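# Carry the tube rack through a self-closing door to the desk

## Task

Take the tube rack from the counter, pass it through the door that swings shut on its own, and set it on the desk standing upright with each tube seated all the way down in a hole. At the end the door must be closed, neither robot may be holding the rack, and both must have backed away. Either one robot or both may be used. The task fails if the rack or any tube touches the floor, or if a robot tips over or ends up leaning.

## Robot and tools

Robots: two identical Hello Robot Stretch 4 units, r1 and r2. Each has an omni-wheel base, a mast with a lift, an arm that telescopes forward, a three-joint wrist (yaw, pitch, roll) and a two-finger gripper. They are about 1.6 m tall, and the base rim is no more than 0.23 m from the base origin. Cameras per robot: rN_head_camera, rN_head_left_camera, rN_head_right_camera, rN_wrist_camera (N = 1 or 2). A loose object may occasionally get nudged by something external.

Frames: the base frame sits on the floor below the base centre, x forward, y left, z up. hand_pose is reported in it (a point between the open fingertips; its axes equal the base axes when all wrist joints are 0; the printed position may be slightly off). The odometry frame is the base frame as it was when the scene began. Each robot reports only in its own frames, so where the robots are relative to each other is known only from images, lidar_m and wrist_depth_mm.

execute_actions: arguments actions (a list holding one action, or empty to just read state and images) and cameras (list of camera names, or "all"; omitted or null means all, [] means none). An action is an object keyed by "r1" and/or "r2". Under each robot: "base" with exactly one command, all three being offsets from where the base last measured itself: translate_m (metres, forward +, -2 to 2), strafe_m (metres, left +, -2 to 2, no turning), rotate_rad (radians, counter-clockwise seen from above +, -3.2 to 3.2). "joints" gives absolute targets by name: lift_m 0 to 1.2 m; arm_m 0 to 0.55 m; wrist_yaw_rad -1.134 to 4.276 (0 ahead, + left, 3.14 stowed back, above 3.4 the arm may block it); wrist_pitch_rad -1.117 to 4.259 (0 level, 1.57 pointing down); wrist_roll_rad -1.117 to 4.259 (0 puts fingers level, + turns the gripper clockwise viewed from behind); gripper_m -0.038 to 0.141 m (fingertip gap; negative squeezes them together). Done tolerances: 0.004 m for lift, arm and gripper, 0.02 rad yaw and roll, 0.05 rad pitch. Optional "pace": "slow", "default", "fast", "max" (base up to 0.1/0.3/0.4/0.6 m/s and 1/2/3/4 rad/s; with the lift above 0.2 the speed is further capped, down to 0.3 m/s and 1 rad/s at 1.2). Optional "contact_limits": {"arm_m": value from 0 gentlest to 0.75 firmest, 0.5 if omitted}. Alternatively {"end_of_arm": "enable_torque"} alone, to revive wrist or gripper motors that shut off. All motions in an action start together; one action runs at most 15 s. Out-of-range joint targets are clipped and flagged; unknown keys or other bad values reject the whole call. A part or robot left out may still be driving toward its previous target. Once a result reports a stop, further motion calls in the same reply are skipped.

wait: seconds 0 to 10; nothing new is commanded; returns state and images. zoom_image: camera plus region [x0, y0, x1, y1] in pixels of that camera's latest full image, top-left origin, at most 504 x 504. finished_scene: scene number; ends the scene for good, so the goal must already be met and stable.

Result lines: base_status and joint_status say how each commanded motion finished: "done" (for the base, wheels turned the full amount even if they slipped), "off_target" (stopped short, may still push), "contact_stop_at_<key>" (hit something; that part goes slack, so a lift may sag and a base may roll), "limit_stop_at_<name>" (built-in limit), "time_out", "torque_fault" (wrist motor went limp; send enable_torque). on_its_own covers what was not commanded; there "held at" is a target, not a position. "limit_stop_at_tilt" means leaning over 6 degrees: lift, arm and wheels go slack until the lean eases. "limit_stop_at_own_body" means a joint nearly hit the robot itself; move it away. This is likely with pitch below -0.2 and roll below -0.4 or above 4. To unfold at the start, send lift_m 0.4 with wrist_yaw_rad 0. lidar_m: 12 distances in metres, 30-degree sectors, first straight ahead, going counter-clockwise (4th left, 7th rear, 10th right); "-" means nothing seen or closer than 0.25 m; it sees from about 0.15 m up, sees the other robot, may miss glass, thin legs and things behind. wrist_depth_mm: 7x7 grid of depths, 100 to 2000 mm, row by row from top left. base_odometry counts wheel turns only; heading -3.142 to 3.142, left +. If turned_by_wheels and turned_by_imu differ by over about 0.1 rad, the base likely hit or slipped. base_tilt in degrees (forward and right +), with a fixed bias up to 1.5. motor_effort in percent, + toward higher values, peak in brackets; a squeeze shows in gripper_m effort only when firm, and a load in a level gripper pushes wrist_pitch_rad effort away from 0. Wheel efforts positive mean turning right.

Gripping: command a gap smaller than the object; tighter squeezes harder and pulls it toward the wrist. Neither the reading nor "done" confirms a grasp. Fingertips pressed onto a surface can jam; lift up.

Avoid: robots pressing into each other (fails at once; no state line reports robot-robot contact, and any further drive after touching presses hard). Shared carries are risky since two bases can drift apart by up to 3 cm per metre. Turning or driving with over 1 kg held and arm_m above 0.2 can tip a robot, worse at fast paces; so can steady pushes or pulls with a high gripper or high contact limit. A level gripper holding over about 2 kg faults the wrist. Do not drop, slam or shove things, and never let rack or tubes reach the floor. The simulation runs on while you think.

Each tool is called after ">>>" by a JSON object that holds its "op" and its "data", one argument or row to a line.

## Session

>>> {"op": "execute_actions", "data": {
  "actions": []
}}

Scene clock: 0.00 s.
r1.base_odometry: x=+0.000 y=+0.000 heading=+0.000 (m, m, rad; r1's odometry frame)
r1.turned_by_wheels: +0.000 (rad since the last result)
r1.turned_by_imu: +0.000 (rad since the last result)
r1.base_tilt: forward=-0.1 right=-0.6 (deg)
r1.lidar_m: 0.70 0.68 0.77 1.13 1.42 1.00 1.31 1.28 1.35 1.06 1.04 0.90
r1.base_status: not commanded
r1.joint_positions: lift_m=+0.231 arm_m=-0.002 wrist_yaw_rad=+3.097 wrist_pitch_rad=+0.017 wrist_roll_rad=-0.004 gripper_m=+0.057
r1.joint_status: not commanded
r1.motor_effort: lift_m=+18 arm_m=+0 wrist_yaw_rad=+0 wrist_pitch_rad=-7 wrist_roll_rad=-4 gripper_m=-3 wheel_0=+0 wheel_1=+0 wheel_2=+0 (%)
r1.hand_pose: x=-0.1153 y=+0.1002 z=+0.4045 quat_wxyz=(+0.022, -0.009, -0.002, +1.000) (m; r1's base frame)
r1.wrist_depth_mm: - 139 1430 1618 1808 - - / - 123 188 1618 1576 1336 1308 / - 128 181 1576 1863 - - / 132 138 285 1661 1756 - - / 1182 1336 1430 1618 1756 - - / 1182 1281 195 1618 200 1756 1756 / 1025 960 1118 138 1078 1098 1138
r2.base_odometry: x=+0.000 y=+0.000 heading=+0.000 (m, m, rad; r2's odometry frame)
r2.turned_by_wheels: +0.000 (rad since the last result)
r2.turned_by_imu: +0.000 (rad since the last result)
r2.base_tilt: forward=-0.9 right=-0.1 (deg)
r2.lidar_m: 1.03 0.77 0.74 0.81 0.67 0.66 0.74 1.09 1.80 1.93 2.47 2.39
r2.base_status: not commanded
r2.joint_positions: lift_m=+0.223 arm_m=+0.000 wrist_yaw_rad=+3.108 wrist_pitch_rad=+0.011 wrist_roll_rad=+0.009 gripper_m=+0.057
r2.joint_status: not commanded
r2.motor_effort: lift_m=+19 arm_m=-1 wrist_yaw_rad=+0 wrist_pitch_rad=-9 wrist_roll_rad=-1 gripper_m=-3 wheel_0=+0 wheel_1=+0 wheel_2=+0 (%)
r2.hand_pose: x=-0.1145 y=+0.0972 z=+0.3979 quat_wxyz=(+0.017, -0.005, +0.005, +1.000) (m; r2's base frame)
r2.wrist_depth_mm: - 137 1025 917 788 691 627 / - 120 166 931 788 707 634 / - 123 166 917 798 699 634 / 136 137 259 931 798 699 634 / 1499 1336 1098 904 788 699 627 / 1366 1281 192 904 195 699 627 / 976 931 991 147 768 676 627
pictures: r1_head_camera, r1_head_left_camera, r1_head_right_camera, r1_wrist_camera, r2_head_camera, r2_head_left_camera, r2_head_right_camera, r2_wrist_camera
Images, in order (width x height): r1_head_camera 420x560, r1_head_left_camera 420x672, r1_head_right_camera 420x672, r1_wrist_camera 616x392, r2_head_camera 420x560, r2_head_left_camera 420x672, r2_head_right_camera 420x672, r2_wrist_camera 616x392.

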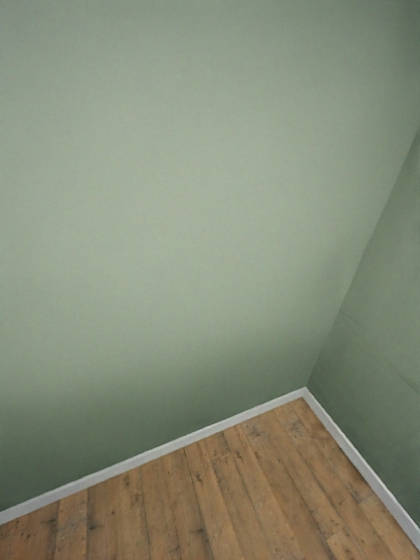

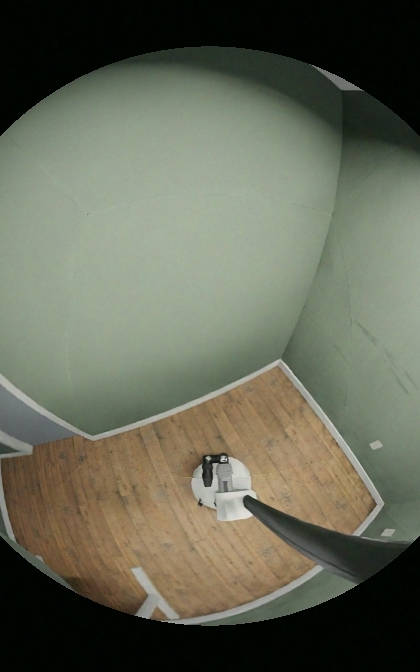

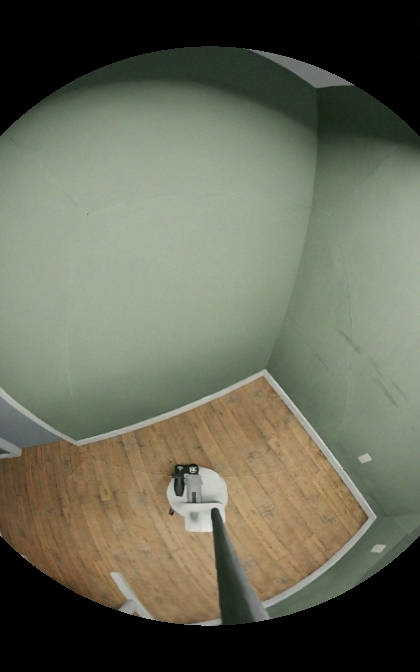

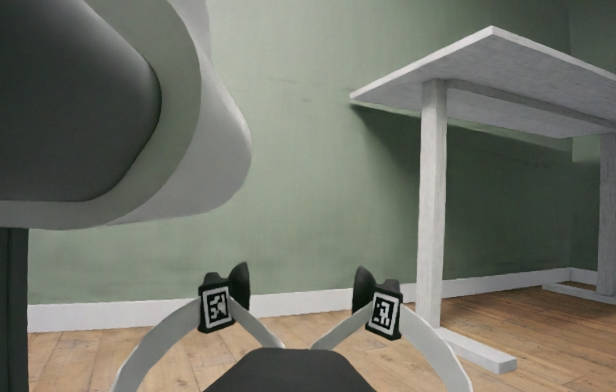

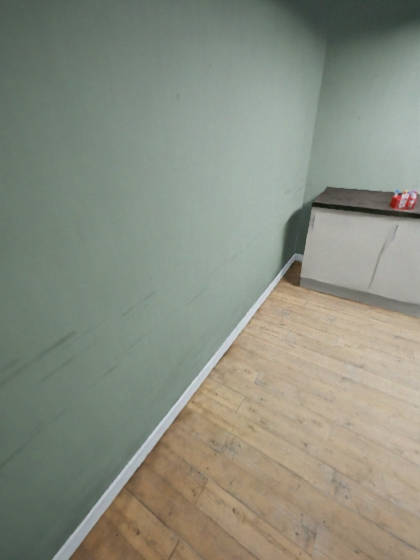

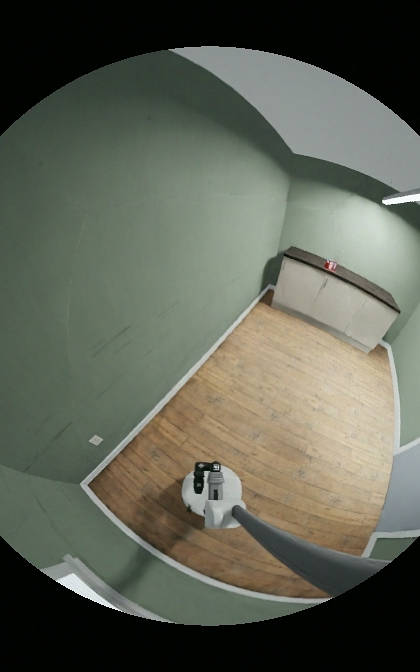

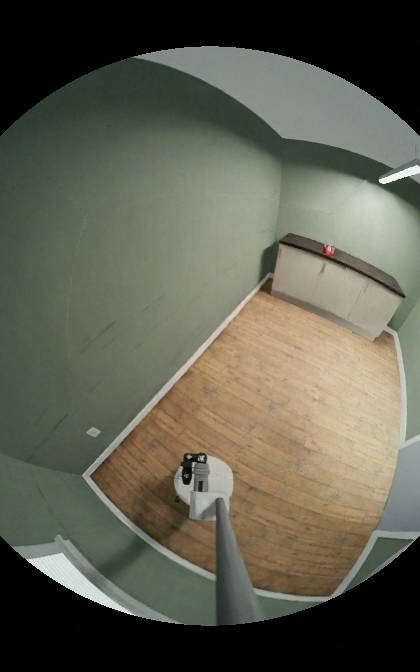

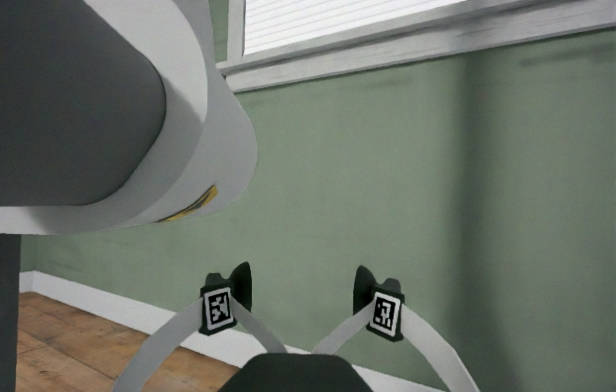

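>>> {"op": "execute_actions", "data": {
  "actions": [
    {"r1":{"base":{"rotate_rad":1.92},"joints":{"lift_m":0.45,"wrist_yaw_rad":0,"gripper_m":0}},"r2":{"base":{"rotate_rad":-0.6},"joints":{"lift_m":0.95,"wrist_yaw_rad":0,"gripper_m":0.141}}}
  ],
  "cameras": ["r1_head_camera","r1_head_right_camera","r2_head_camera","r2_wrist_camera"]
}}

Scene clock: 8.13 s.
r1.base_odometry: x=+0.000 y=+0.000 heading=+1.920 (m, m, rad; r1's odometry frame)
r1.turned_by_wheels: +1.920 (rad since the last result)
r1.turned_by_imu: +1.882 (rad since the last result)
r1.base_tilt: forward=-0.2 right=-0.5 (deg)
r1.lidar_m: 2.24 1.02 1.15 1.28 1.33 1.11 1.05 1.08 0.73 0.68 0.71 0.95
r1.base_status: done
r1.joint_positions: lift_m=+0.450 arm_m=-0.002 wrist_yaw_rad=+0.001 wrist_pitch_rad=+0.017 wrist_roll_rad=-0.004 gripper_m=+0.000
r1.joint_status: all done
r1.motor_effort: lift_m=+21(22) arm_m=+0(0) wrist_yaw_rad=-1(6) wrist_pitch_rad=-7(7) wrist_roll_rad=-3(4) gripper_m=-5(11) wheel_0=+0(8) wheel_1=+1(6) wheel_2=+1(8) (%)
r1.hand_pose: x=+0.4575 y=-0.0873 z=+0.6230 quat_wxyz=(+1.000, -0.002, +0.009, +0.000) (m; r1's base frame)
r1.wrist_depth_mm: - - - - - 1336 1025 / 1863 - - - - 1366 960 / 1464 1921 - - - 1366 960 / - - - - - 1366 931 / - - - - - 1366 931 / 1983 - 185 200 1708 1336 931 / 1499 1336 1499 142 1499 1255 946
r2.base_odometry: x=+0.000 y=+0.000 heading=-0.600 (m, m, rad; r2's odometry frame)
r2.turned_by_wheels: -0.600 (rad since the last result)
r2.turned_by_imu: -0.606 (rad since the last result)
r2.base_tilt: forward=-0.8 right=+0.0 (deg)
r2.lidar_m: 2.38 1.08 0.78 0.75 0.79 0.70 0.67 0.70 1.00 1.80 1.90 2.50
r2.base_status: done
r2.joint_positions: lift_m=+0.950 arm_m=+0.000 wrist_yaw_rad=+0.000 wrist_pitch_rad=+0.011 wrist_roll_rad=+0.009 gripper_m=+0.141
r2.joint_status: all done
r2.motor_effort: lift_m=+23(23) arm_m=-1(1) wrist_yaw_rad=-2(7) wrist_pitch_rad=-8(8) wrist_roll_rad=-1(1) gripper_m=-3(1) wheel_0=+1(5) wheel_1=+0(8) wheel_2=+0(7) (%)
r2.hand_pose: x=+0.4594 y=-0.0873 z=+1.1247 quat_wxyz=(+1.000, +0.004, +0.005, +0.000) (m; r2's base frame)
r2.wrist_depth_mm: 1182 1708 - - - - - / 1205 1808 - - - - - / 1205 1808 - - - - - / 1182 1808 - - - - - / 1205 1756 - - - - - / 1229 209 - - - 220 - / 1229 1808 - 145 - - -
pictures: r1_head_camera, r1_head_right_camera, r2_head_camera, r2_wrist_camera
Images, in order (width x height): r1_head_camera 420x560, r1_head_right_camera 420x672, r2_head_camera 420x560, r2_wrist_camera 616x392.

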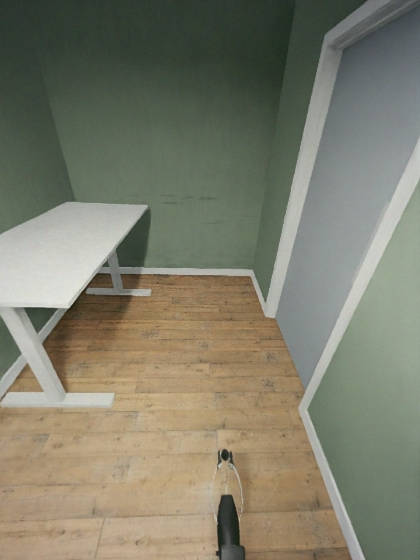

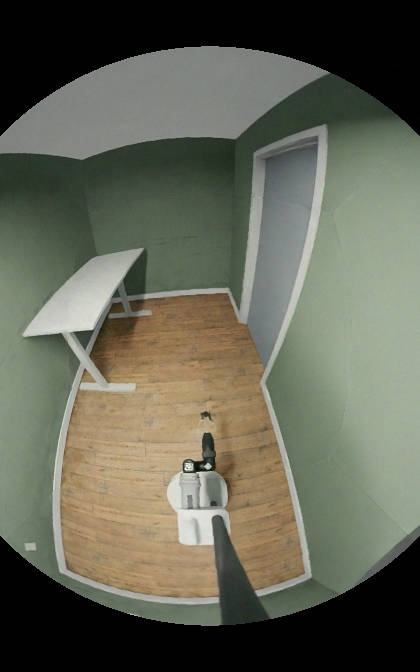

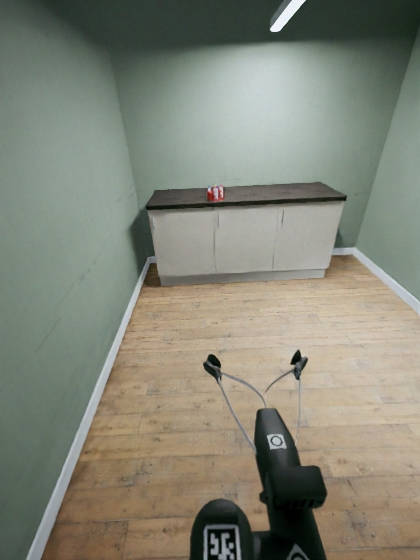

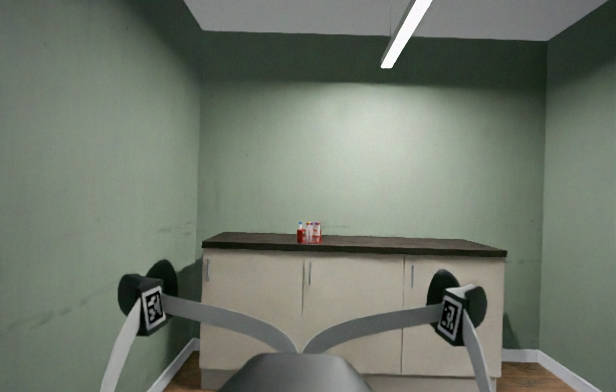

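>>> {"op": "execute_actions", "data": {
  "actions": [
    {"r1":{"base":{"translate_m":1.1}},"r2":{"base":{"translate_m":1.7},"joints":{"wrist_pitch_rad":0.4}}}
  ],
  "cameras": []
}}

>>> {"op": "execute_actions", "data": {
  "actions": [
    {"r1":{"base":{"rotate_rad":-1.45}}}
  ],
  "cameras": ["r1_head_camera","r1_head_right_camera","r2_head_camera","r2_wrist_camera"]
}}

Scene clock: 18.97 s.
r1.base_odometry: x=-0.377 y=+1.034 heading=+1.920 (m, m, rad; r1's odometry frame)
r1.turned_by_wheels: +0.000 (rad since the last result)
r1.turned_by_imu: -0.003 (rad since the last result)
r1.base_tilt: forward=-0.2 right=-0.5 (deg)
r1.lidar_m: 1.57 0.86 0.61 0.56 0.58 1.83 2.16 0.98 0.66 0.64 0.71 0.95
r1.base_status: done
r1.joint_positions: lift_m=+0.450 arm_m=-0.002 wrist_yaw_rad=+0.000 wrist_pitch_rad=+0.017 wrist_roll_rad=-0.004 gripper_m=+0.000
r1.joint_status: not commanded
r1.motor_effort: lift_m=+21(21) arm_m=+0(0) wrist_yaw_rad=+0(1) wrist_pitch_rad=-7(7) wrist_roll_rad=-4(4) gripper_m=-6(8) wheel_0=+1(6) wheel_1=+0(5) wheel_2=+1(10) (%)
r1.hand_pose: x=+0.4574 y=-0.0874 z=+0.6231 quat_wxyz=(+1.000, -0.002, +0.009, +0.000) (m; r1's base frame)
r1.wrist_depth_mm: 1366 1366 1366 1397 1430 1060 759 / 1308 1366 1397 1366 1397 1042 759 / 1336 1336 1366 1430 1430 1060 741 / 1336 1336 1336 1397 1397 1060 732 / 1366 1336 1366 1397 1397 1025 750 / 1281 1366 185 201 1397 1025 723 / 1308 1366 1308 142 1366 960 732
r2.base_odometry: x=+1.403 y=-0.959 heading=-0.600 (m, m, rad; r2's odometry frame)
r2.turned_by_wheels: +0.000 (rad since the last result)
r2.turned_by_imu: -0.006 (rad since the last result)
r2.base_tilt: forward=-0.8 right=+0.0 (deg)
r2.lidar_m: 0.69 0.72 0.79 0.77 0.79 1.10 2.39 2.48 1.88 1.81 1.02 0.73
r2.base_status: done
r2.joint_positions: lift_m=+0.950 arm_m=+0.000 wrist_yaw_rad=+0.000 wrist_pitch_rad=+0.402 wrist_roll_rad=+0.009 gripper_m=+0.141
r2.joint_status: all done
r2.motor_effort: lift_m=+21(23) arm_m=-1(1) wrist_yaw_rad=-2(1) wrist_pitch_rad=-5(3) wrist_roll_rad=-1(2) gripper_m=-1(0) wheel_0=+2(7) wheel_1=+1(9) wheel_2=+1(8) (%)
r2.hand_pose: x=+0.4364 y=-0.0874 z=+1.0152 quat_wxyz=(+0.980, +0.004, +0.200, -0.001) (m; r2's base frame)
r2.wrist_depth_mm: 1025 1025 1008 1025 1008 1025 1008 / 1078 1078 1078 1078 1060 1060 1060 / 1060 976 1008 917 1078 1098 1078 / 621 627 640 585 668 676 683 / 574 535 544 539 539 549 559 / 609 209 591 603 585 585 597 / 654 640 640 136 654 640 647
pictures: none
No camera images: the call's "cameras" was empty. Leave "cameras" out to get every camera's image.

Scene clock: 20.97 s.
r1.base_odometry: x=-0.377 y=+1.034 heading=+0.470 (m, m, rad; r1's odometry frame)
r1.turned_by_wheels: -1.450 (rad since the last result)
r1.turned_by_imu: -1.420 (rad since the last result)
r1.base_tilt: forward=-0.2 right=-0.5 (deg)
r1.lidar_m: 0.69 0.74 0.99 1.57 0.77 0.58 0.57 0.61 2.07 2.07 0.86 0.63
r1.base_status: done
r1.joint_positions: lift_m=+0.450 arm_m=-0.002 wrist_yaw_rad=+0.000 wrist_pitch_rad=+0.017 wrist_roll_rad=-0.004 gripper_m=+0.000
r1.joint_status: not commanded
r1.motor_effort: lift_m=+20(20) arm_m=+0(0) wrist_yaw_rad=+0(0) wrist_pitch_rad=-6(7) wrist_roll_rad=-4(4) gripper_m=-5(6) wheel_0=+1(7) wheel_1=+0(7) wheel_2=+1(7) (%)
r1.hand_pose: x=+0.4574 y=-0.0874 z=+0.6231 quat_wxyz=(+1.000, -0.002, +0.009, +0.000) (m; r1's base frame)
r1.wrist_depth_mm: 521 517 504 492 445 397 392 / 517 512 504 492 455 394 389 / 525 512 500 492 449 392 392 / 521 508 500 492 449 394 392 / 512 508 500 492 452 394 387 / 512 508 185 200 387 387 389 / 517 508 496 142 384 389 387
r2.base_odometry: x=+1.403 y=-0.959 heading=-0.600 (m, m, rad; r2's odometry frame)
r2.turned_by_wheels: +0.000 (rad since the last result)
r2.turned_by_imu: -0.001 (rad since the last result)
r2.base_tilt: forward=-0.7 right=+0.0 (deg)
r2.lidar_m: 0.69 0.73 0.79 0.76 0.81 1.11 2.39 2.46 1.88 1.80 1.02 0.73
r2.base_status: not commanded
r2.joint_positions: lift_m=+0.950 arm_m=+0.000 wrist_yaw_rad=+0.000 wrist_pitch_rad=+0.402 wrist_roll_rad=+0.009 gripper_m=+0.141
r2.joint_status: not commanded
r2.motor_effort: lift_m=+21(21) arm_m=-1(1) wrist_yaw_rad=-2(2) wrist_pitch_rad=-7(6) wrist_roll_rad=-1(1) gripper_m=+0(0) wheel_0=+2(2) wheel_1=+1(1) wheel_2=+1(1) (%)
r2.hand_pose: x=+0.4364 y=-0.0874 z=+1.0152 quat_wxyz=(+0.980, +0.004, +0.200, -0.001) (m; r2's base frame)
r2.wrist_depth_mm: 1025 1025 1025 1025 1008 1025 1025 / 1078 1078 1098 1060 1078 1060 1042 / 1078 991 1008 946 1078 1098 1098 / 621 627 634 591 661 676 691 / 569 535 539 539 544 554 559 / 609 209 591 603 597 585 603 / 654 640 640 136 647 640 647
pictures: r1_head_camera, r1_head_right_camera, r2_head_camera, r2_wrist_camera
Images, in order (width x height): r1_head_camera 420x560, r1_head_right_camera 420x672, r2_head_camera 420x560, r2_wrist_camera 616x392.

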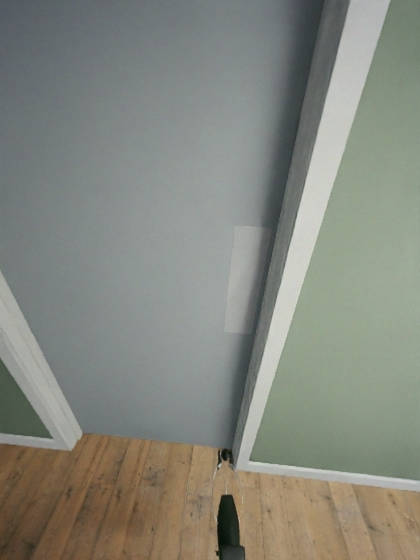

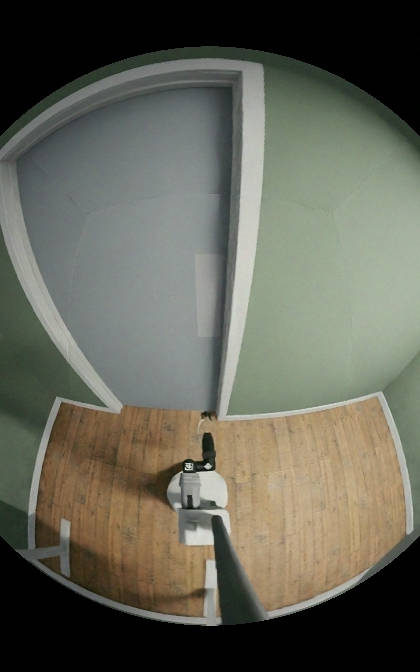

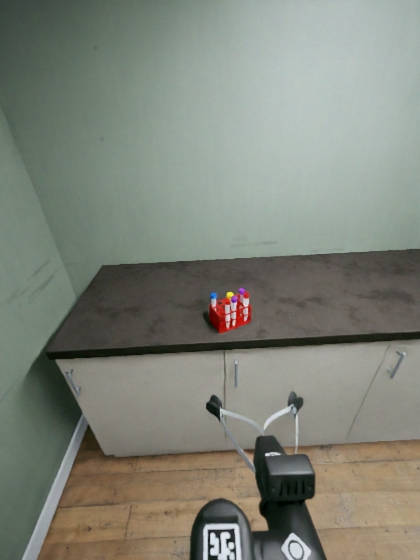

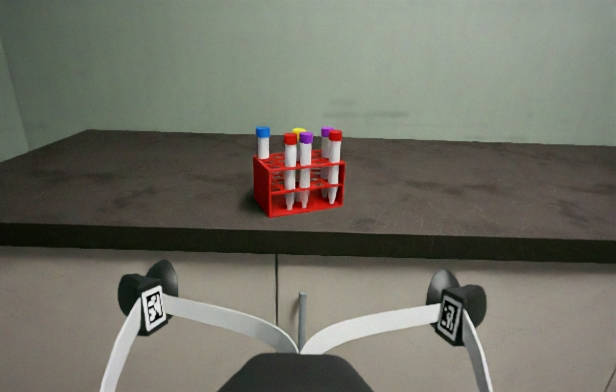

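>>> {"op": "execute_actions", "data": {
  "actions": [
    {"r1":{"base":{"strafe_m":0.13},"joints":{"wrist_yaw_rad":-0.12,"wrist_pitch_rad":0}},"r2":{"base":{"strafe_m":-0.28}}}
  ],
  "cameras": []
}}

>>> {"op": "execute_actions", "data": {
  "actions": [
    {"r2":{"base":{"rotate_rad":0.3},"joints":{"lift_m":0.8,"wrist_pitch_rad":0}}}
  ],
  "cameras": ["r1_head_camera","r2_head_camera","r2_wrist_camera"]
}}

Scene clock: 31.13 s.
r1.base_odometry: x=-0.436 y=+1.150 heading=+0.470 (m, m, rad; r1's odometry frame)
r1.turned_by_wheels: +0.000 (rad since the last result)
r1.turned_by_imu: +0.001 (rad since the last result)
r1.base_tilt: forward=-0.3 right=-0.5 (deg)
r1.lidar_m: 0.71 0.76 0.96 1.44 0.77 0.57 0.55 0.59 2.06 2.10 0.87 0.67
r1.base_status: done
r1.joint_positions: lift_m=+0.450 arm_m=-0.002 wrist_yaw_rad=-0.120 wrist_pitch_rad=+0.003 wrist_roll_rad=-0.004 gripper_m=+0.000
r1.joint_status: all done
r1.motor_effort: lift_m=+20(20) arm_m=+0(0) wrist_yaw_rad=-1(4) wrist_pitch_rad=-8(13) wrist_roll_rad=-4(4) gripper_m=-7(5) wheel_0=+0(9) wheel_1=-2(9) wheel_2=+1(2) (%)
r1.hand_pose: x=+0.4450 y=-0.1212 z=+0.6273 quat_wxyz=(+0.998, -0.002, +0.002, -0.060) (m; r1's base frame)
r1.wrist_depth_mm: 500 504 508 512 521 430 449 / 500 500 508 504 517 433 445 / 500 496 504 508 512 427 449 / 496 496 500 512 512 424 439 / 496 500 504 504 517 424 442 / 484 496 185 200 508 424 439 / 488 488 496 142 477 421 436
r2.base_odometry: x=+1.245 y=-1.191 heading=-0.599 (m, m, rad; r2's odometry frame)
r2.turned_by_wheels: +0.000 (rad since the last result)
r2.turned_by_imu: -0.002 (rad since the last result)
r2.base_tilt: forward=-0.7 right=+0.0 (deg)
r2.lidar_m: 0.69 0.72 1.00 1.04 1.08 1.50 2.38 2.22 1.60 1.52 1.02 0.74
r2.base_status: done
r2.joint_positions: lift_m=+0.950 arm_m=+0.000 wrist_yaw_rad=+0.000 wrist_pitch_rad=+0.402 wrist_roll_rad=+0.009 gripper_m=+0.141
r2.joint_status: not commanded
r2.motor_effort: lift_m=+21(21) arm_m=-1(0) wrist_yaw_rad=+0(1) wrist_pitch_rad=-6(6) wrist_roll_rad=-2(0) gripper_m=-2(2) wheel_0=+0(9) wheel_1=+0(6) wheel_2=+0(0) (%)
r2.hand_pose: x=+0.4364 y=-0.0874 z=+1.0152 quat_wxyz=(+0.980, +0.004, +0.200, -0.001) (m; r2's base frame)
r2.wrist_depth_mm: 1042 1025 1025 1025 1008 1008 991 / 1098 1098 1078 1098 1060 1060 1060 / 946 603 1025 1060 1060 1098 1078 / 615 591 634 661 668 683 691 / 585 549 574 549 549 549 554 / 621 208 597 615 597 569 615 / 668 661 654 136 661 647 661
pictures: none
No camera images: the call's "cameras" was empty. Leave "cameras" out to get every camera's image.

Scene clock: 32.83 s.
r1.base_odometry: x=-0.436 y=+1.150 heading=+0.470 (m, m, rad; r1's odometry frame)
r1.turned_by_wheels: +0.000 (rad since the last result)
r1.turned_by_imu: +0.000 (rad since the last result)
r1.base_tilt: forward=-0.2 right=-0.5 (deg)
r1.lidar_m: 0.70 0.73 0.95 1.44 0.76 0.55 0.55 0.59 2.04 2.08 0.87 0.67
r1.base_status: not commanded
r1.joint_positions: lift_m=+0.450 arm_m=-0.002 wrist_yaw_rad=-0.120 wrist_pitch_rad=+0.003 wrist_roll_rad=-0.004 gripper_m=+0.000
r1.joint_status: not commanded
r1.motor_effort: lift_m=+20(20) arm_m=+0(0) wrist_yaw_rad=-1(1) wrist_pitch_rad=-9(8) wrist_roll_rad=-5(5) gripper_m=-7(7) wheel_0=+1(1) wheel_1=-2(2) wheel_2=+1(1) (%)
r1.hand_pose: x=+0.4450 y=-0.1212 z=+0.6273 quat_wxyz=(+0.998, -0.002, +0.002, -0.060) (m; r1's base frame)
r1.wrist_depth_mm: 496 504 512 517 521 433 449 / 496 504 504 512 517 430 442 / 492 500 508 504 512 430 442 / 492 496 508 512 517 430 439 / 492 500 500 504 508 424 436 / 488 492 185 202 508 424 433 / 492 492 492 142 477 421 433
r2.base_odometry: x=+1.245 y=-1.191 heading=-0.300 (m, m, rad; r2's odometry frame)
r2.turned_by_wheels: +0.300 (rad since the last result)
r2.turned_by_imu: +0.301 (rad since the last result)
r2.base_tilt: forward=-0.8 right=-0.1 (deg)
r2.lidar_m: 0.71 0.83 1.04 1.04 1.25 2.23 2.40 1.77 1.53 1.52 0.81 0.71
r2.base_status: done
r2.joint_positions: lift_m=+0.800 arm_m=+0.000 wrist_yaw_rad=+0.000 wrist_pitch_rad=+0.003 wrist_roll_rad=+0.009 gripper_m=+0.141
r2.joint_status: all done
r2.motor_effort: lift_m=+14(19) arm_m=+0(1) wrist_yaw_rad=-1(1) wrist_pitch_rad=-7(14) wrist_roll_rad=-2(1) gripper_m=-3(2) wheel_0=-2(5) wheel_1=-1(3) wheel_2=+0(6) (%)
r2.hand_pose: x=+0.4593 y=-0.0874 z=+0.9777 quat_wxyz=(+1.000, +0.004, +0.001, +0.000) (m; r2's base frame)
r2.wrist_depth_mm: 1118 1366 1281 1182 1118 1042 976 / 1118 1336 1281 1182 1098 1025 960 / 1118 1366 1281 1205 1098 1042 960 / 1118 1366 1281 1160 1098 1025 960 / 768 809 723 609 946 991 946 / 661 208 525 500 455 220 466 / 661 591 554 144 480 449 421
pictures: r1_head_camera, r2_head_camera, r2_wrist_camera
Images, in order (width x height): r1_head_camera 420x560, r2_head_camera 420x560, r2_wrist_camera 616x392.

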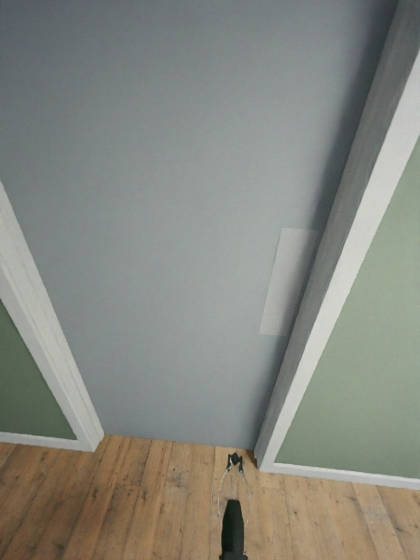

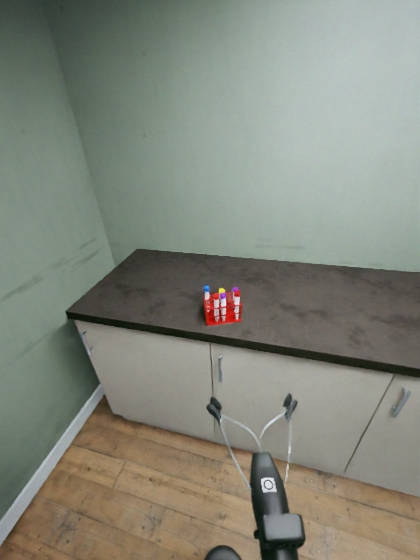

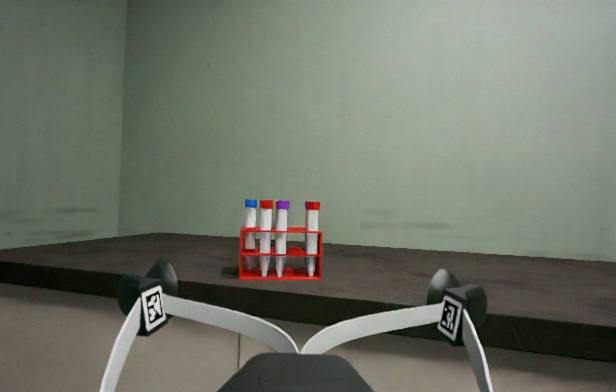

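>>> {"op": "execute_actions", "data": {
  "actions": [
    {"r1":{"joints":{"arm_m":0.25},"contact_limits":{"arm_m":0.75},"pace":"slow"},"r2":{"base":{"strafe_m":0.037},"joints":{"lift_m":0.765,"arm_m":0.2}}}
  ],
  "cameras": ["r1_head_camera","r2_wrist_camera"]
}}

Scene clock: 40.97 s.
r1.base_odometry: x=-0.436 y=+1.150 heading=+0.470 (m, m, rad; r1's odometry frame)
r1.turned_by_wheels: +0.000 (rad since the last result)
r1.turned_by_imu: +0.001 (rad since the last result)
r1.base_tilt: forward=-0.2 right=-0.5 (deg)
r1.lidar_m: 0.70 0.73 0.95 1.45 0.75 0.56 0.55 0.60 2.02 2.07 0.86 0.69
r1.base_status: not commanded
r1.joint_positions: lift_m=+0.450 arm_m=+0.249 wrist_yaw_rad=-0.120 wrist_pitch_rad=+0.003 wrist_roll_rad=-0.004 gripper_m=+0.000
r1.joint_status: all done
r1.motor_effort: lift_m=+20(20) arm_m=+8(9) wrist_yaw_rad=+0(1) wrist_pitch_rad=-7(9) wrist_roll_rad=-4(3) gripper_m=-8(6) wheel_0=+1(1) wheel_1=-2(2) wheel_2=+1(1) (%)
r1.contact_limits: arm_m 0.75
r1.hand_pose: x=+0.6954 y=-0.1213 z=+0.6273 quat_wxyz=(+0.998, -0.002, +0.001, -0.060) (m; r1's base frame)
r1.wrist_depth_mm: 251 253 257 259 262 265 268 / 249 253 255 258 262 264 266 / 249 250 254 257 258 264 265 / 247 251 254 256 259 262 264 / 248 249 254 256 257 262 263 / 247 249 185 201 256 262 263 / 246 246 250 142 255 259 262
r2.base_odometry: x=+1.256 y=-1.155 heading=-0.300 (m, m, rad; r2's odometry frame)
r2.turned_by_wheels: +0.000 (rad since the last result)
r2.turned_by_imu: -0.002 (rad since the last result)
r2.base_tilt: forward=-0.8 right=+0.0 (deg)
r2.lidar_m: 0.71 0.84 0.99 1.02 1.20 2.18 2.39 1.82 1.56 1.56 0.83 0.71
r2.base_status: done
r2.joint_positions: lift_m=+0.765 arm_m=+0.199 wrist_yaw_rad=+0.000 wrist_pitch_rad=+0.002 wrist_roll_rad=+0.009 gripper_m=+0.141
r2.joint_status: all done
r2.motor_effort: lift_m=+14(14) arm_m=+5(4) wrist_yaw_rad=+0(1) wrist_pitch_rad=-8(10) wrist_roll_rad=-1(2) gripper_m=+2(1) wheel_0=+0(9) wheel_1=+0(12) wheel_2=+0(1) (%)
r2.hand_pose: x=+0.6585 y=-0.0874 z=+0.9429 quat_wxyz=(+1.000, +0.004, +0.001, +0.000) (m; r2's base frame)
r2.wrist_depth_mm: 1025 1160 1078 991 904 866 809 / 1008 1182 1060 991 931 854 809 / 1025 1182 1060 991 917 854 809 / 1042 1160 1060 384 917 854 798 / 544 569 504 392 661 715 759 / 397 209 330 310 285 219 327 / 415 377 355 145 289 263 254
pictures: r1_head_camera, r2_wrist_camera
Images, in order (width x height): r1_head_camera 420x560, r2_wrist_camera 616x392.

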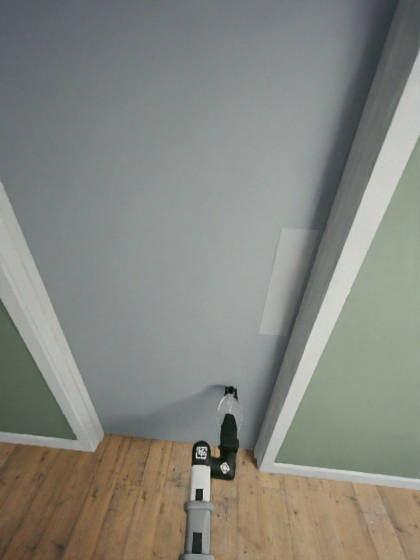

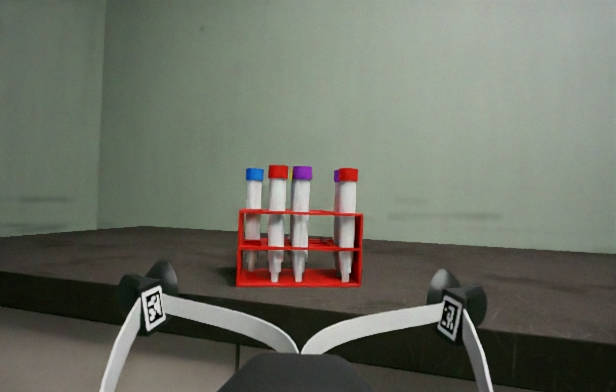

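>>> {"op": "execute_actions", "data": {
  "actions": [
    {"r1":{"joints":{"arm_m":0.5},"contact_limits":{"arm_m":0.75},"pace":"slow"},"r2":{"joints":{"arm_m":0.375},"pace":"slow"}}
  ],
  "cameras": ["r1_head_camera","r2_wrist_camera"]
}}

Scene clock: 47.30 s.
r1.base_odometry: x=-0.436 y=+1.149 heading=+0.470 (m, m, rad; r1's odometry frame)
r1.turned_by_wheels: +0.000 (rad since the last result)
r1.turned_by_imu: +0.001 (rad since the last result)
r1.base_tilt: forward=-0.2 right=-0.5 (deg)
r1.lidar_m: 0.86 0.87 0.97 1.43 0.77 0.56 0.54 0.60 2.04 2.11 0.87 0.69
r1.base_status: not commanded
r1.joint_positions: lift_m=+0.450 arm_m=+0.497 wrist_yaw_rad=-0.133 wrist_pitch_rad=+0.002 wrist_roll_rad=-0.004 gripper_m=+0.000
r1.joint_status: all done
r1.on_its_own: wrist_yaw_rad is at rest, and its effort (+37) is outside its rest range (-13 to +13)
r1.motor_effort: lift_m=+20(20) arm_m=+16(17) wrist_yaw_rad=+37(37) wrist_pitch_rad=-6(7) wrist_roll_rad=-4(4) gripper_m=-6(6) wheel_0=+4(7) wheel_1=+2(3) wheel_2=-10(11) (%)
r1.contact_limits: arm_m 0.75
r1.hand_pose: x=+0.9424 y=-0.1248 z=+0.6276 quat_wxyz=(+0.998, -0.002, +0.001, -0.066) (m; r1's base frame)
r1.wrist_depth_mm: 187 202 218 238 264 297 - / 186 201 219 239 266 294 - / 187 202 219 238 264 297 - / 186 200 218 239 260 294 - / 186 200 218 238 263 293 - / 185 200 184 193 258 293 - / 185 191 214 152 253 294 1756
r2.base_odometry: x=+1.256 y=-1.155 heading=-0.300 (m, m, rad; r2's odometry frame)
r2.turned_by_wheels: +0.000 (rad since the last result)
r2.turned_by_imu: -0.002 (rad since the last result)
r2.base_tilt: forward=-0.7 right=+0.0 (deg)
r2.lidar_m: 0.72 0.85 1.00 0.99 1.21 2.17 2.40 1.47 1.46 1.57 0.82 0.71
r2.base_status: not commanded
r2.joint_positions: lift_m=+0.765 arm_m=+0.374 wrist_yaw_rad=+0.000 wrist_pitch_rad=+0.002 wrist_roll_rad=+0.009 gripper_m=+0.141
r2.joint_status: all done
r2.motor_effort: lift_m=+14(14) arm_m=+5(6) wrist_yaw_rad=+0(0) wrist_pitch_rad=-7(7) wrist_roll_rad=-1(1) gripper_m=-1(0) wheel_0=+0(0) wheel_1=+0(0) wheel_2=+0(0) (%)
r2.hand_pose: x=+0.8335 y=-0.0874 z=+0.9429 quat_wxyz=(+1.000, +0.004, +0.001, +0.000) (m; r2's base frame)
r2.wrist_depth_mm: 960 960 891 820 750 707 661 / 976 946 878 809 750 699 654 / 976 960 854 788 741 691 654 / 960 946 255 778 715 699 661 / 539 564 208 282 240 683 647 / 277 194 198 209 211 219 324 / 186 189 194 144 200 191 206
pictures: r1_head_camera, r2_wrist_camera
Images, in order (width x height): r1_head_camera 420x560, r2_wrist_camera 616x392.

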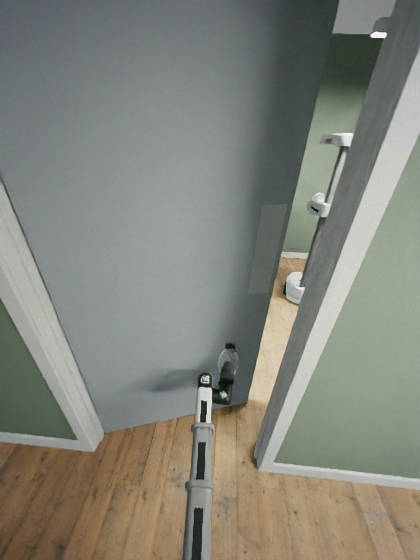

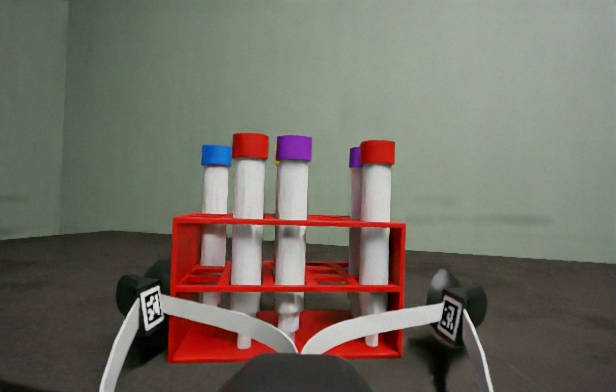

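>>> {"op": "execute_actions", "data": {
  "actions": [
    {"r1":{"base":{"translate_m":0.2},"joints":{"wrist_yaw_rad":0.15},"pace":"slow"},"r2":{"base":{"strafe_m":0.008},"joints":{"arm_m":0.4},"pace":"slow"}}
  ],
  "cameras": ["r1_head_camera","r2_wrist_camera"]
}}

>>> {"op": "execute_actions", "data": {
  "actions": [
    {"r2":{"joints":{"gripper_m":0.06}}}
  ],
  "cameras": ["r2_wrist_camera"]
}}

Scene clock: 55.93 s.
torque_fault: r1.wrist_yaw_rad switched itself off since the last result.
r1.base_odometry: x=-0.258 y=+1.240 heading=+0.470 (m, m, rad; r1's odometry frame)
r1.turned_by_wheels: +0.000 (rad since the last result)
r1.turned_by_imu: -0.002 (rad since the last result)
r1.base_tilt: forward=-0.2 right=-0.5 (deg)
r1.lidar_m: 0.66 0.66 0.76 1.44 1.01 0.78 0.75 0.81 2.33 1.44 0.59 0.52
r1.base_status: done
r1.joint_positions: lift_m=+0.450 arm_m=+0.498 wrist_yaw_rad=-1.084 wrist_pitch_rad=+0.002 wrist_roll_rad=-0.004 gripper_m=+0.000
r1.joint_status: wrist_yaw_rad torque_fault (moved -0.951 of +0.283)
r1.on_its_own: wrist_yaw_rad is off since a torque_fault, until you send "end_of_arm": "enable_torque" (your +0.150 is given up)
r1.motor_effort: lift_m=+19(20) arm_m=+13(16) wrist_yaw_rad=+0(99) wrist_pitch_rad=-5(7) wrist_roll_rad=-3(4) gripper_m=-7(7) wheel_0=+6(17) wheel_1=+7(9) wheel_2=-11(33) (%)
r1.hand_pose: x=+0.7263 y=-0.2959 z=+0.6275 quat_wxyz=(+0.857, -0.001, +0.002, -0.516) (m; r1's base frame)
r1.wrist_depth_mm: - 127 184 - - - 1308 / 106 128 187 - - - 1205 / 105 129 189 - - - 1229 / 105 131 191 - 1808 - 1205 / 106 131 193 1983 1863 - 1098 / 106 132 175 201 1756 - 931 / 105 120 182 142 1576 1756 946
r2.base_odometry: x=+1.259 y=-1.148 heading=-0.300 (m, m, rad; r2's odometry frame)
r2.turned_by_wheels: +0.000 (rad since the last result)
r2.turned_by_imu: -0.003 (rad since the last result)
r2.base_tilt: forward=-0.8 right=+0.0 (deg)
r2.lidar_m: 0.74 0.86 1.00 1.00 1.20 2.15 2.39 1.50 1.49 1.57 0.82 0.71
r2.base_status: done
r2.joint_positions: lift_m=+0.765 arm_m=+0.399 wrist_yaw_rad=+0.000 wrist_pitch_rad=+0.002 wrist_roll_rad=+0.009 gripper_m=+0.141
r2.joint_status: all done
r2.motor_effort: lift_m=+14(15) arm_m=+5(5) wrist_yaw_rad=-2(0) wrist_pitch_rad=-8(9) wrist_roll_rad=-1(2) gripper_m=-1(2) wheel_0=-3(6) wheel_1=+0(5) wheel_2=+0(1) (%)
r2.hand_pose: x=+0.8585 y=-0.0874 z=+0.9429 quat_wxyz=(+1.000, +0.004, +0.001, +0.000) (m; r2's base frame)
r2.wrist_depth_mm: 946 931 854 778 723 683 640 / 946 931 854 788 732 676 640 / 960 917 854 768 723 676 634 / 960 904 256 200 699 676 640 / 539 564 204 231 200 668 627 / 277 208 194 198 190 219 324 / 186 179 188 144 193 191 206
pictures: r1_head_camera, r2_wrist_camera
Images, in order (width x height): r1_head_camera 420x560, r2_wrist_camera 616x392.

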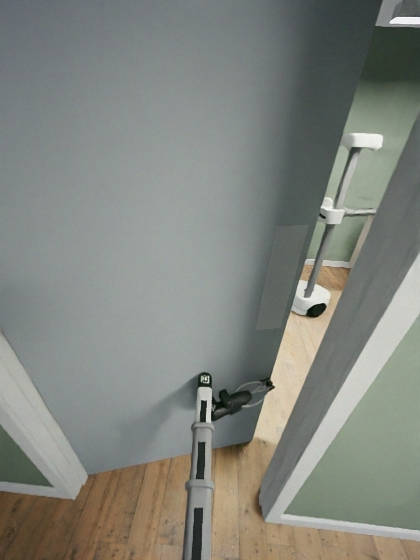

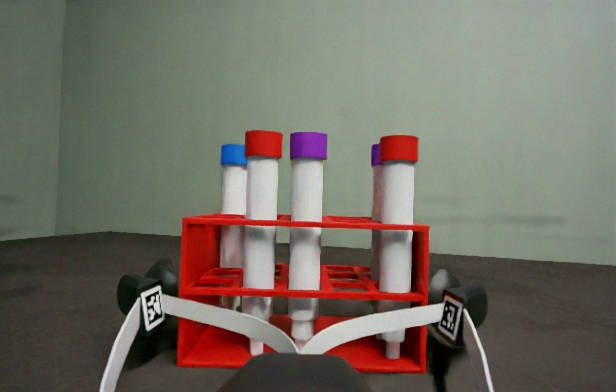

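not run: a stop came earlier in this reply.

>>> {"op": "execute_actions", "data": {
  "actions": [
    {"r1":{"base":{"translate_m":0.15},"pace":"slow"},"r2":{"joints":{"gripper_m":0.06}}}
  ],
  "cameras": ["r2_wrist_camera"]
}}

>>> {"op": "execute_actions", "data": {
  "actions": [
    {"r1":{"base":{"strafe_m":0.15},"pace":"slow"},"r2":{"joints":{"lift_m":0.81},"pace":"slow"}}
  ],
  "cameras": ["r2_wrist_camera","r1_head_right_camera"]
}}

Scene clock: 62.97 s.
r1.base_odometry: x=-0.125 y=+1.307 heading=+0.469 (m, m, rad; r1's odometry frame)
r1.turned_by_wheels: -0.001 (rad since the last result)
r1.turned_by_imu: -0.001 (rad since the last result)
r1.base_tilt: forward=-0.3 right=-0.5 (deg)
r1.lidar_m: 0.61 0.60 0.65 1.42 1.22 0.92 0.91 0.95 2.35 1.00 0.40 0.42
r1.base_status: done
r1.joint_positions: lift_m=+0.450 arm_m=+0.498 wrist_yaw_rad=-0.985 wrist_pitch_rad=+0.002 wrist_roll_rad=-0.004 gripper_m=+0.000
r1.joint_status: not commanded
r1.on_its_own: wrist_yaw_rad is off since a torque_fault, until you send "end_of_arm": "enable_torque" (your +0.150 is given up)
r1.motor_effort: lift_m=+20(19) arm_m=+13(13) wrist_yaw_rad=+0(0) wrist_pitch_rad=-6(6) wrist_roll_rad=-4(4) gripper_m=-5(5) wheel_0=+1(11) wheel_1=+4(9) wheel_2=-15(19) (%)
r1.hand_pose: x=+0.7552 y=-0.2887 z=+0.6275 quat_wxyz=(+0.881, -0.001, +0.002, -0.473) (m; r1's base frame)
r1.wrist_depth_mm: 122 164 - - - - 1921 / 124 167 - - - - 1983 / 125 170 - - - - 1921 / 126 172 - - 1808 1756 1921 / 128 172 - - 1808 1756 1921 / 127 173 185 200 1661 1808 1863 / 127 147 1464 143 1499 1618 1808
r2.base_odometry: x=+1.259 y=-1.148 heading=-0.300 (m, m, rad; r2's odometry frame)
r2.turned_by_wheels: +0.000 (rad since the last result)
r2.turned_by_imu: -0.002 (rad since the last result)
r2.base_tilt: forward=-0.8 right=+0.0 (deg)
r2.lidar_m: 0.73 0.84 1.01 1.00 1.20 2.16 2.40 1.38 1.56 1.57 0.84 0.72
r2.base_status: not commanded
r2.joint_positions: lift_m=+0.765 arm_m=+0.399 wrist_yaw_rad=+0.000 wrist_pitch_rad=+0.002 wrist_roll_rad=+0.009 gripper_m=+0.061
r2.joint_status: all done
r2.motor_effort: lift_m=+14(14) arm_m=+5(5) wrist_yaw_rad=+0(2) wrist_pitch_rad=-9(7) wrist_roll_rad=-1(2) gripper_m=-26(30) wheel_0=-3(3) wheel_1=+0(0) wheel_2=+0(0) (%)
r2.hand_pose: x=+0.8585 y=-0.0874 z=+0.9429 quat_wxyz=(+1.000, +0.004, +0.001, +0.000) (m; r2's base frame)
r2.wrist_depth_mm: 946 917 854 788 732 676 640 / 946 917 854 788 723 676 640 / 946 917 842 750 707 683 640 / 960 917 232 183 208 683 634 / 539 559 206 185 179 668 627 / 276 173 186 206 179 286 324 / 174 178 170 183 171 178 193
pictures: r2_wrist_camera
Images, in order (width x height): r2_wrist_camera 616x392.

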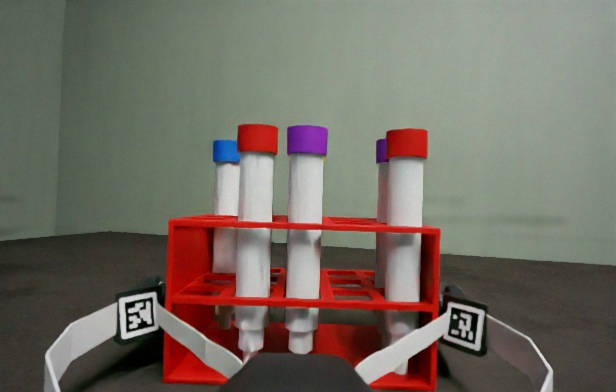

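Scene clock: 65.60 s.
r1.base_odometry: x=-0.192 y=+1.441 heading=+0.466 (m, m, rad; r1's odometry frame)
r1.turned_by_wheels: -0.003 (rad since the last result)
r1.turned_by_imu: -0.115 (rad since the last result)
r1.base_tilt: forward=-0.2 right=-0.5 (deg)
r1.lidar_m: 0.58 0.54 0.54 0.87 1.35 0.97 0.91 0.94 2.27 1.46 0.48 0.51
r1.base_status: done
r1.joint_positions: lift_m=+0.450 arm_m=+0.498 wrist_yaw_rad=-1.018 wrist_pitch_rad=+0.002 wrist_roll_rad=-0.004 gripper_m=+0.000
r1.joint_status: not commanded
r1.on_its_own: wrist_yaw_rad is off since a torque_fault, until you send "end_of_arm": "enable_torque" (your +0.150 is given up)
r1.motor_effort: lift_m=+20(20) arm_m=+12(13) wrist_yaw_rad=+1(0) wrist_pitch_rad=-5(6) wrist_roll_rad=-4(4) gripper_m=-7(6) wheel_0=-18(21) wheel_1=-2(7) wheel_2=-20(23) (%)
r1.hand_pose: x=+0.7458 y=-0.2915 z=+0.6275 quat_wxyz=(+0.873, -0.001, +0.002, -0.487) (m; r1's base frame)
r1.wrist_depth_mm: 178 - - - - - 1983 / 181 1336 - - - - 1537 / 185 1863 - - - - 1618 / 187 - - - 1808 - 1576 / 187 - - 1921 1863 - 1499 / 188 1464 186 202 1708 - 1464 / 187 229 1618 142 1499 1661 1499
r2.base_odometry: x=+1.259 y=-1.148 heading=-0.300 (m, m, rad; r2's odometry frame)
r2.turned_by_wheels: +0.000 (rad since the last result)
r2.turned_by_imu: -0.001 (rad since the last result)
r2.base_tilt: forward=-0.8 right=+0.0 (deg)
r2.lidar_m: 0.71 0.87 0.99 1.01 1.20 2.16 2.39 1.35 1.56 1.57 0.83 0.71
r2.base_status: not commanded
r2.joint_positions: lift_m=+0.810 arm_m=+0.399 wrist_yaw_rad=+0.000 wrist_pitch_rad=+0.003 wrist_roll_rad=+0.009 gripper_m=+0.061
r2.joint_status: all done
r2.motor_effort: lift_m=+24(21) arm_m=+5(5) wrist_yaw_rad=-1(1) wrist_pitch_rad=-12(8) wrist_roll_rad=-1(1) gripper_m=-25(26) wheel_0=-3(3) wheel_1=+0(0) wheel_2=+0(0) (%)
r2.hand_pose: x=+0.8585 y=-0.0874 z=+0.9869 quat_wxyz=(+1.000, +0.004, +0.002, +0.000) (m; r2's base frame)
r2.wrist_depth_mm: 960 917 854 788 741 691 640 / 946 917 842 778 732 676 640 / 960 917 854 750 699 676 634 / 960 917 234 182 208 683 647 / 904 831 206 185 180 676 634 / 415 173 186 206 179 427 484 / 262 266 175 182 172 267 298
pictures: r1_head_right_camera, r2_wrist_camera
Images, in order (width x height): r1_head_right_camera 420x672, r2_wrist_camera 616x392.

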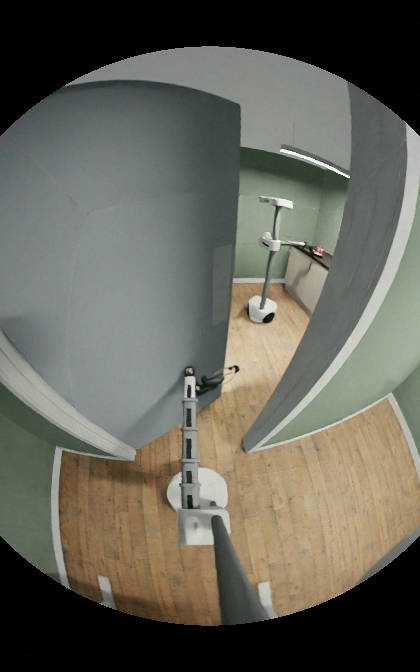

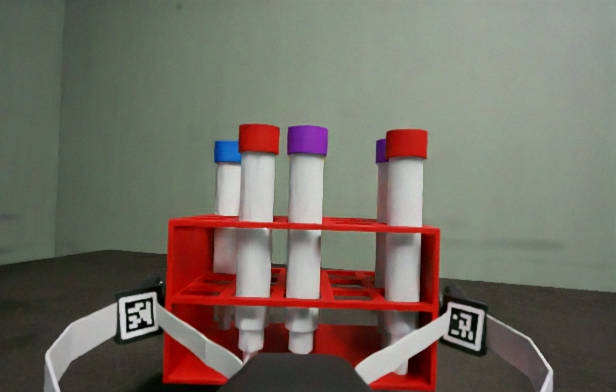

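>>> {"op": "execute_actions", "data": {
  "actions": [
    {"r1":{"base":{"translate_m":0.4},"joints":{"arm_m":0.25},"pace":"slow"},"r2":{"joints":{"arm_m":0.0},"pace":"slow"}}
  ],
  "cameras": ["r1_head_right_camera","r2_head_camera"]
}}

Scene clock: 73.90 s.
r1.base_odometry: x=+0.165 y=+1.620 heading=+0.465 (m, m, rad; r1's odometry frame)
r1.turned_by_wheels: -0.001 (rad since the last result)
r1.turned_by_imu: -0.006 (rad since the last result)
r1.base_tilt: forward=-0.2 right=-0.5 (deg)
r1.lidar_m: 0.35 0.29 0.29 0.36 0.53 1.38 1.32 1.35 2.73 0.35 1.89 1.67
r1.base_status: done
r1.joint_positions: lift_m=+0.450 arm_m=+0.250 wrist_yaw_rad=-1.010 wrist_pitch_rad=+0.002 wrist_roll_rad=-0.004 gripper_m=+0.000
r1.joint_status: all done
r1.on_its_own: wrist_yaw_rad is off since a torque_fault, until you send "end_of_arm": "enable_torque" (your +0.150 is given up)
r1.motor_effort: lift_m=+19(20) arm_m=+0(10) wrist_yaw_rad=+0(0) wrist_pitch_rad=-6(5) wrist_roll_rad=-4(4) gripper_m=-8(9) wheel_0=-2(14) wheel_1=+5(7) wheel_2=-13(23) (%)
r1.hand_pose: x=+0.5003 y=-0.2908 z=+0.6275 quat_wxyz=(+0.875, -0.001, +0.002, -0.484) (m; r1's base frame)
r1.wrist_depth_mm: - - - - - - 1921 / - 1255 - - - - 1983 / - - - - - - 1921 / - - - 1983 1808 - 1863 / - - - 1921 1756 - 1863 / 1983 1430 185 202 1618 - 1921 / 1430 1160 1537 142 1537 1618 1708
r2.base_odometry: x=+1.259 y=-1.148 heading=-0.300 (m, m, rad; r2's odometry frame)
r2.turned_by_wheels: +0.000 (rad since the last result)
r2.turned_by_imu: -0.003 (rad since the last result)
r2.base_tilt: forward=-0.8 right=+0.0 (deg)
r2.lidar_m: 0.40 0.84 1.00 1.00 1.19 2.18 2.40 1.31 1.56 1.57 0.84 0.42
r2.base_status: not commanded
r2.joint_positions: lift_m=+0.810 arm_m=+0.001 wrist_yaw_rad=+0.000 wrist_pitch_rad=+0.003 wrist_roll_rad=+0.009 gripper_m=+0.061
r2.joint_status: all done
r2.motor_effort: lift_m=+24(24) arm_m=-5(5) wrist_yaw_rad=-1(1) wrist_pitch_rad=-10(10) wrist_roll_rad=-1(1) gripper_m=-26(28) wheel_0=-3(3) wheel_1=+0(0) wheel_2=+0(0) (%)
r2.hand_pose: x=+0.4603 y=-0.0874 z=+0.9869 quat_wxyz=(+1.000, +0.004, +0.002, +0.000) (m; r2's base frame)
r2.wrist_depth_mm: 1060 1366 1308 1229 1098 1042 991 / 1060 1336 1281 1205 1118 1060 976 / 1078 1336 1281 1138 1098 1042 991 / 1060 1336 234 183 208 1042 960 / 842 842 206 185 180 1025 946 / 661 173 186 206 179 439 496 / 676 609 175 182 171 455 421
pictures: r1_head_right_camera, r2_head_camera
Images, in order (width x height): r1_head_right_camera 420x672, r2_head_camera 420x560.

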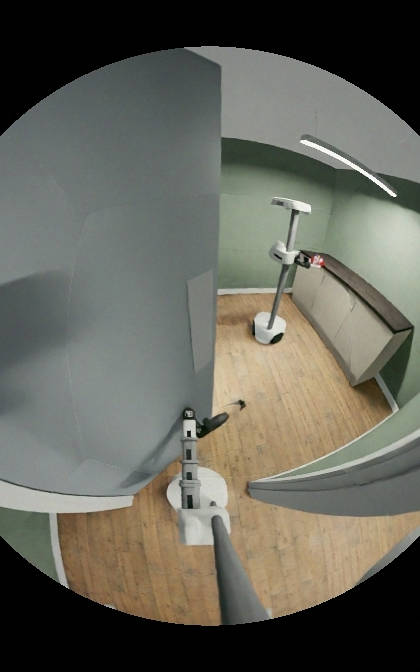

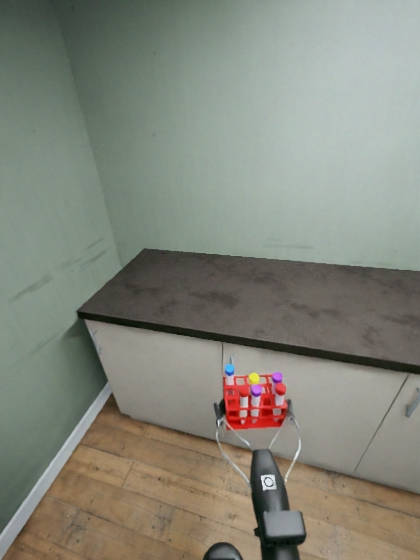

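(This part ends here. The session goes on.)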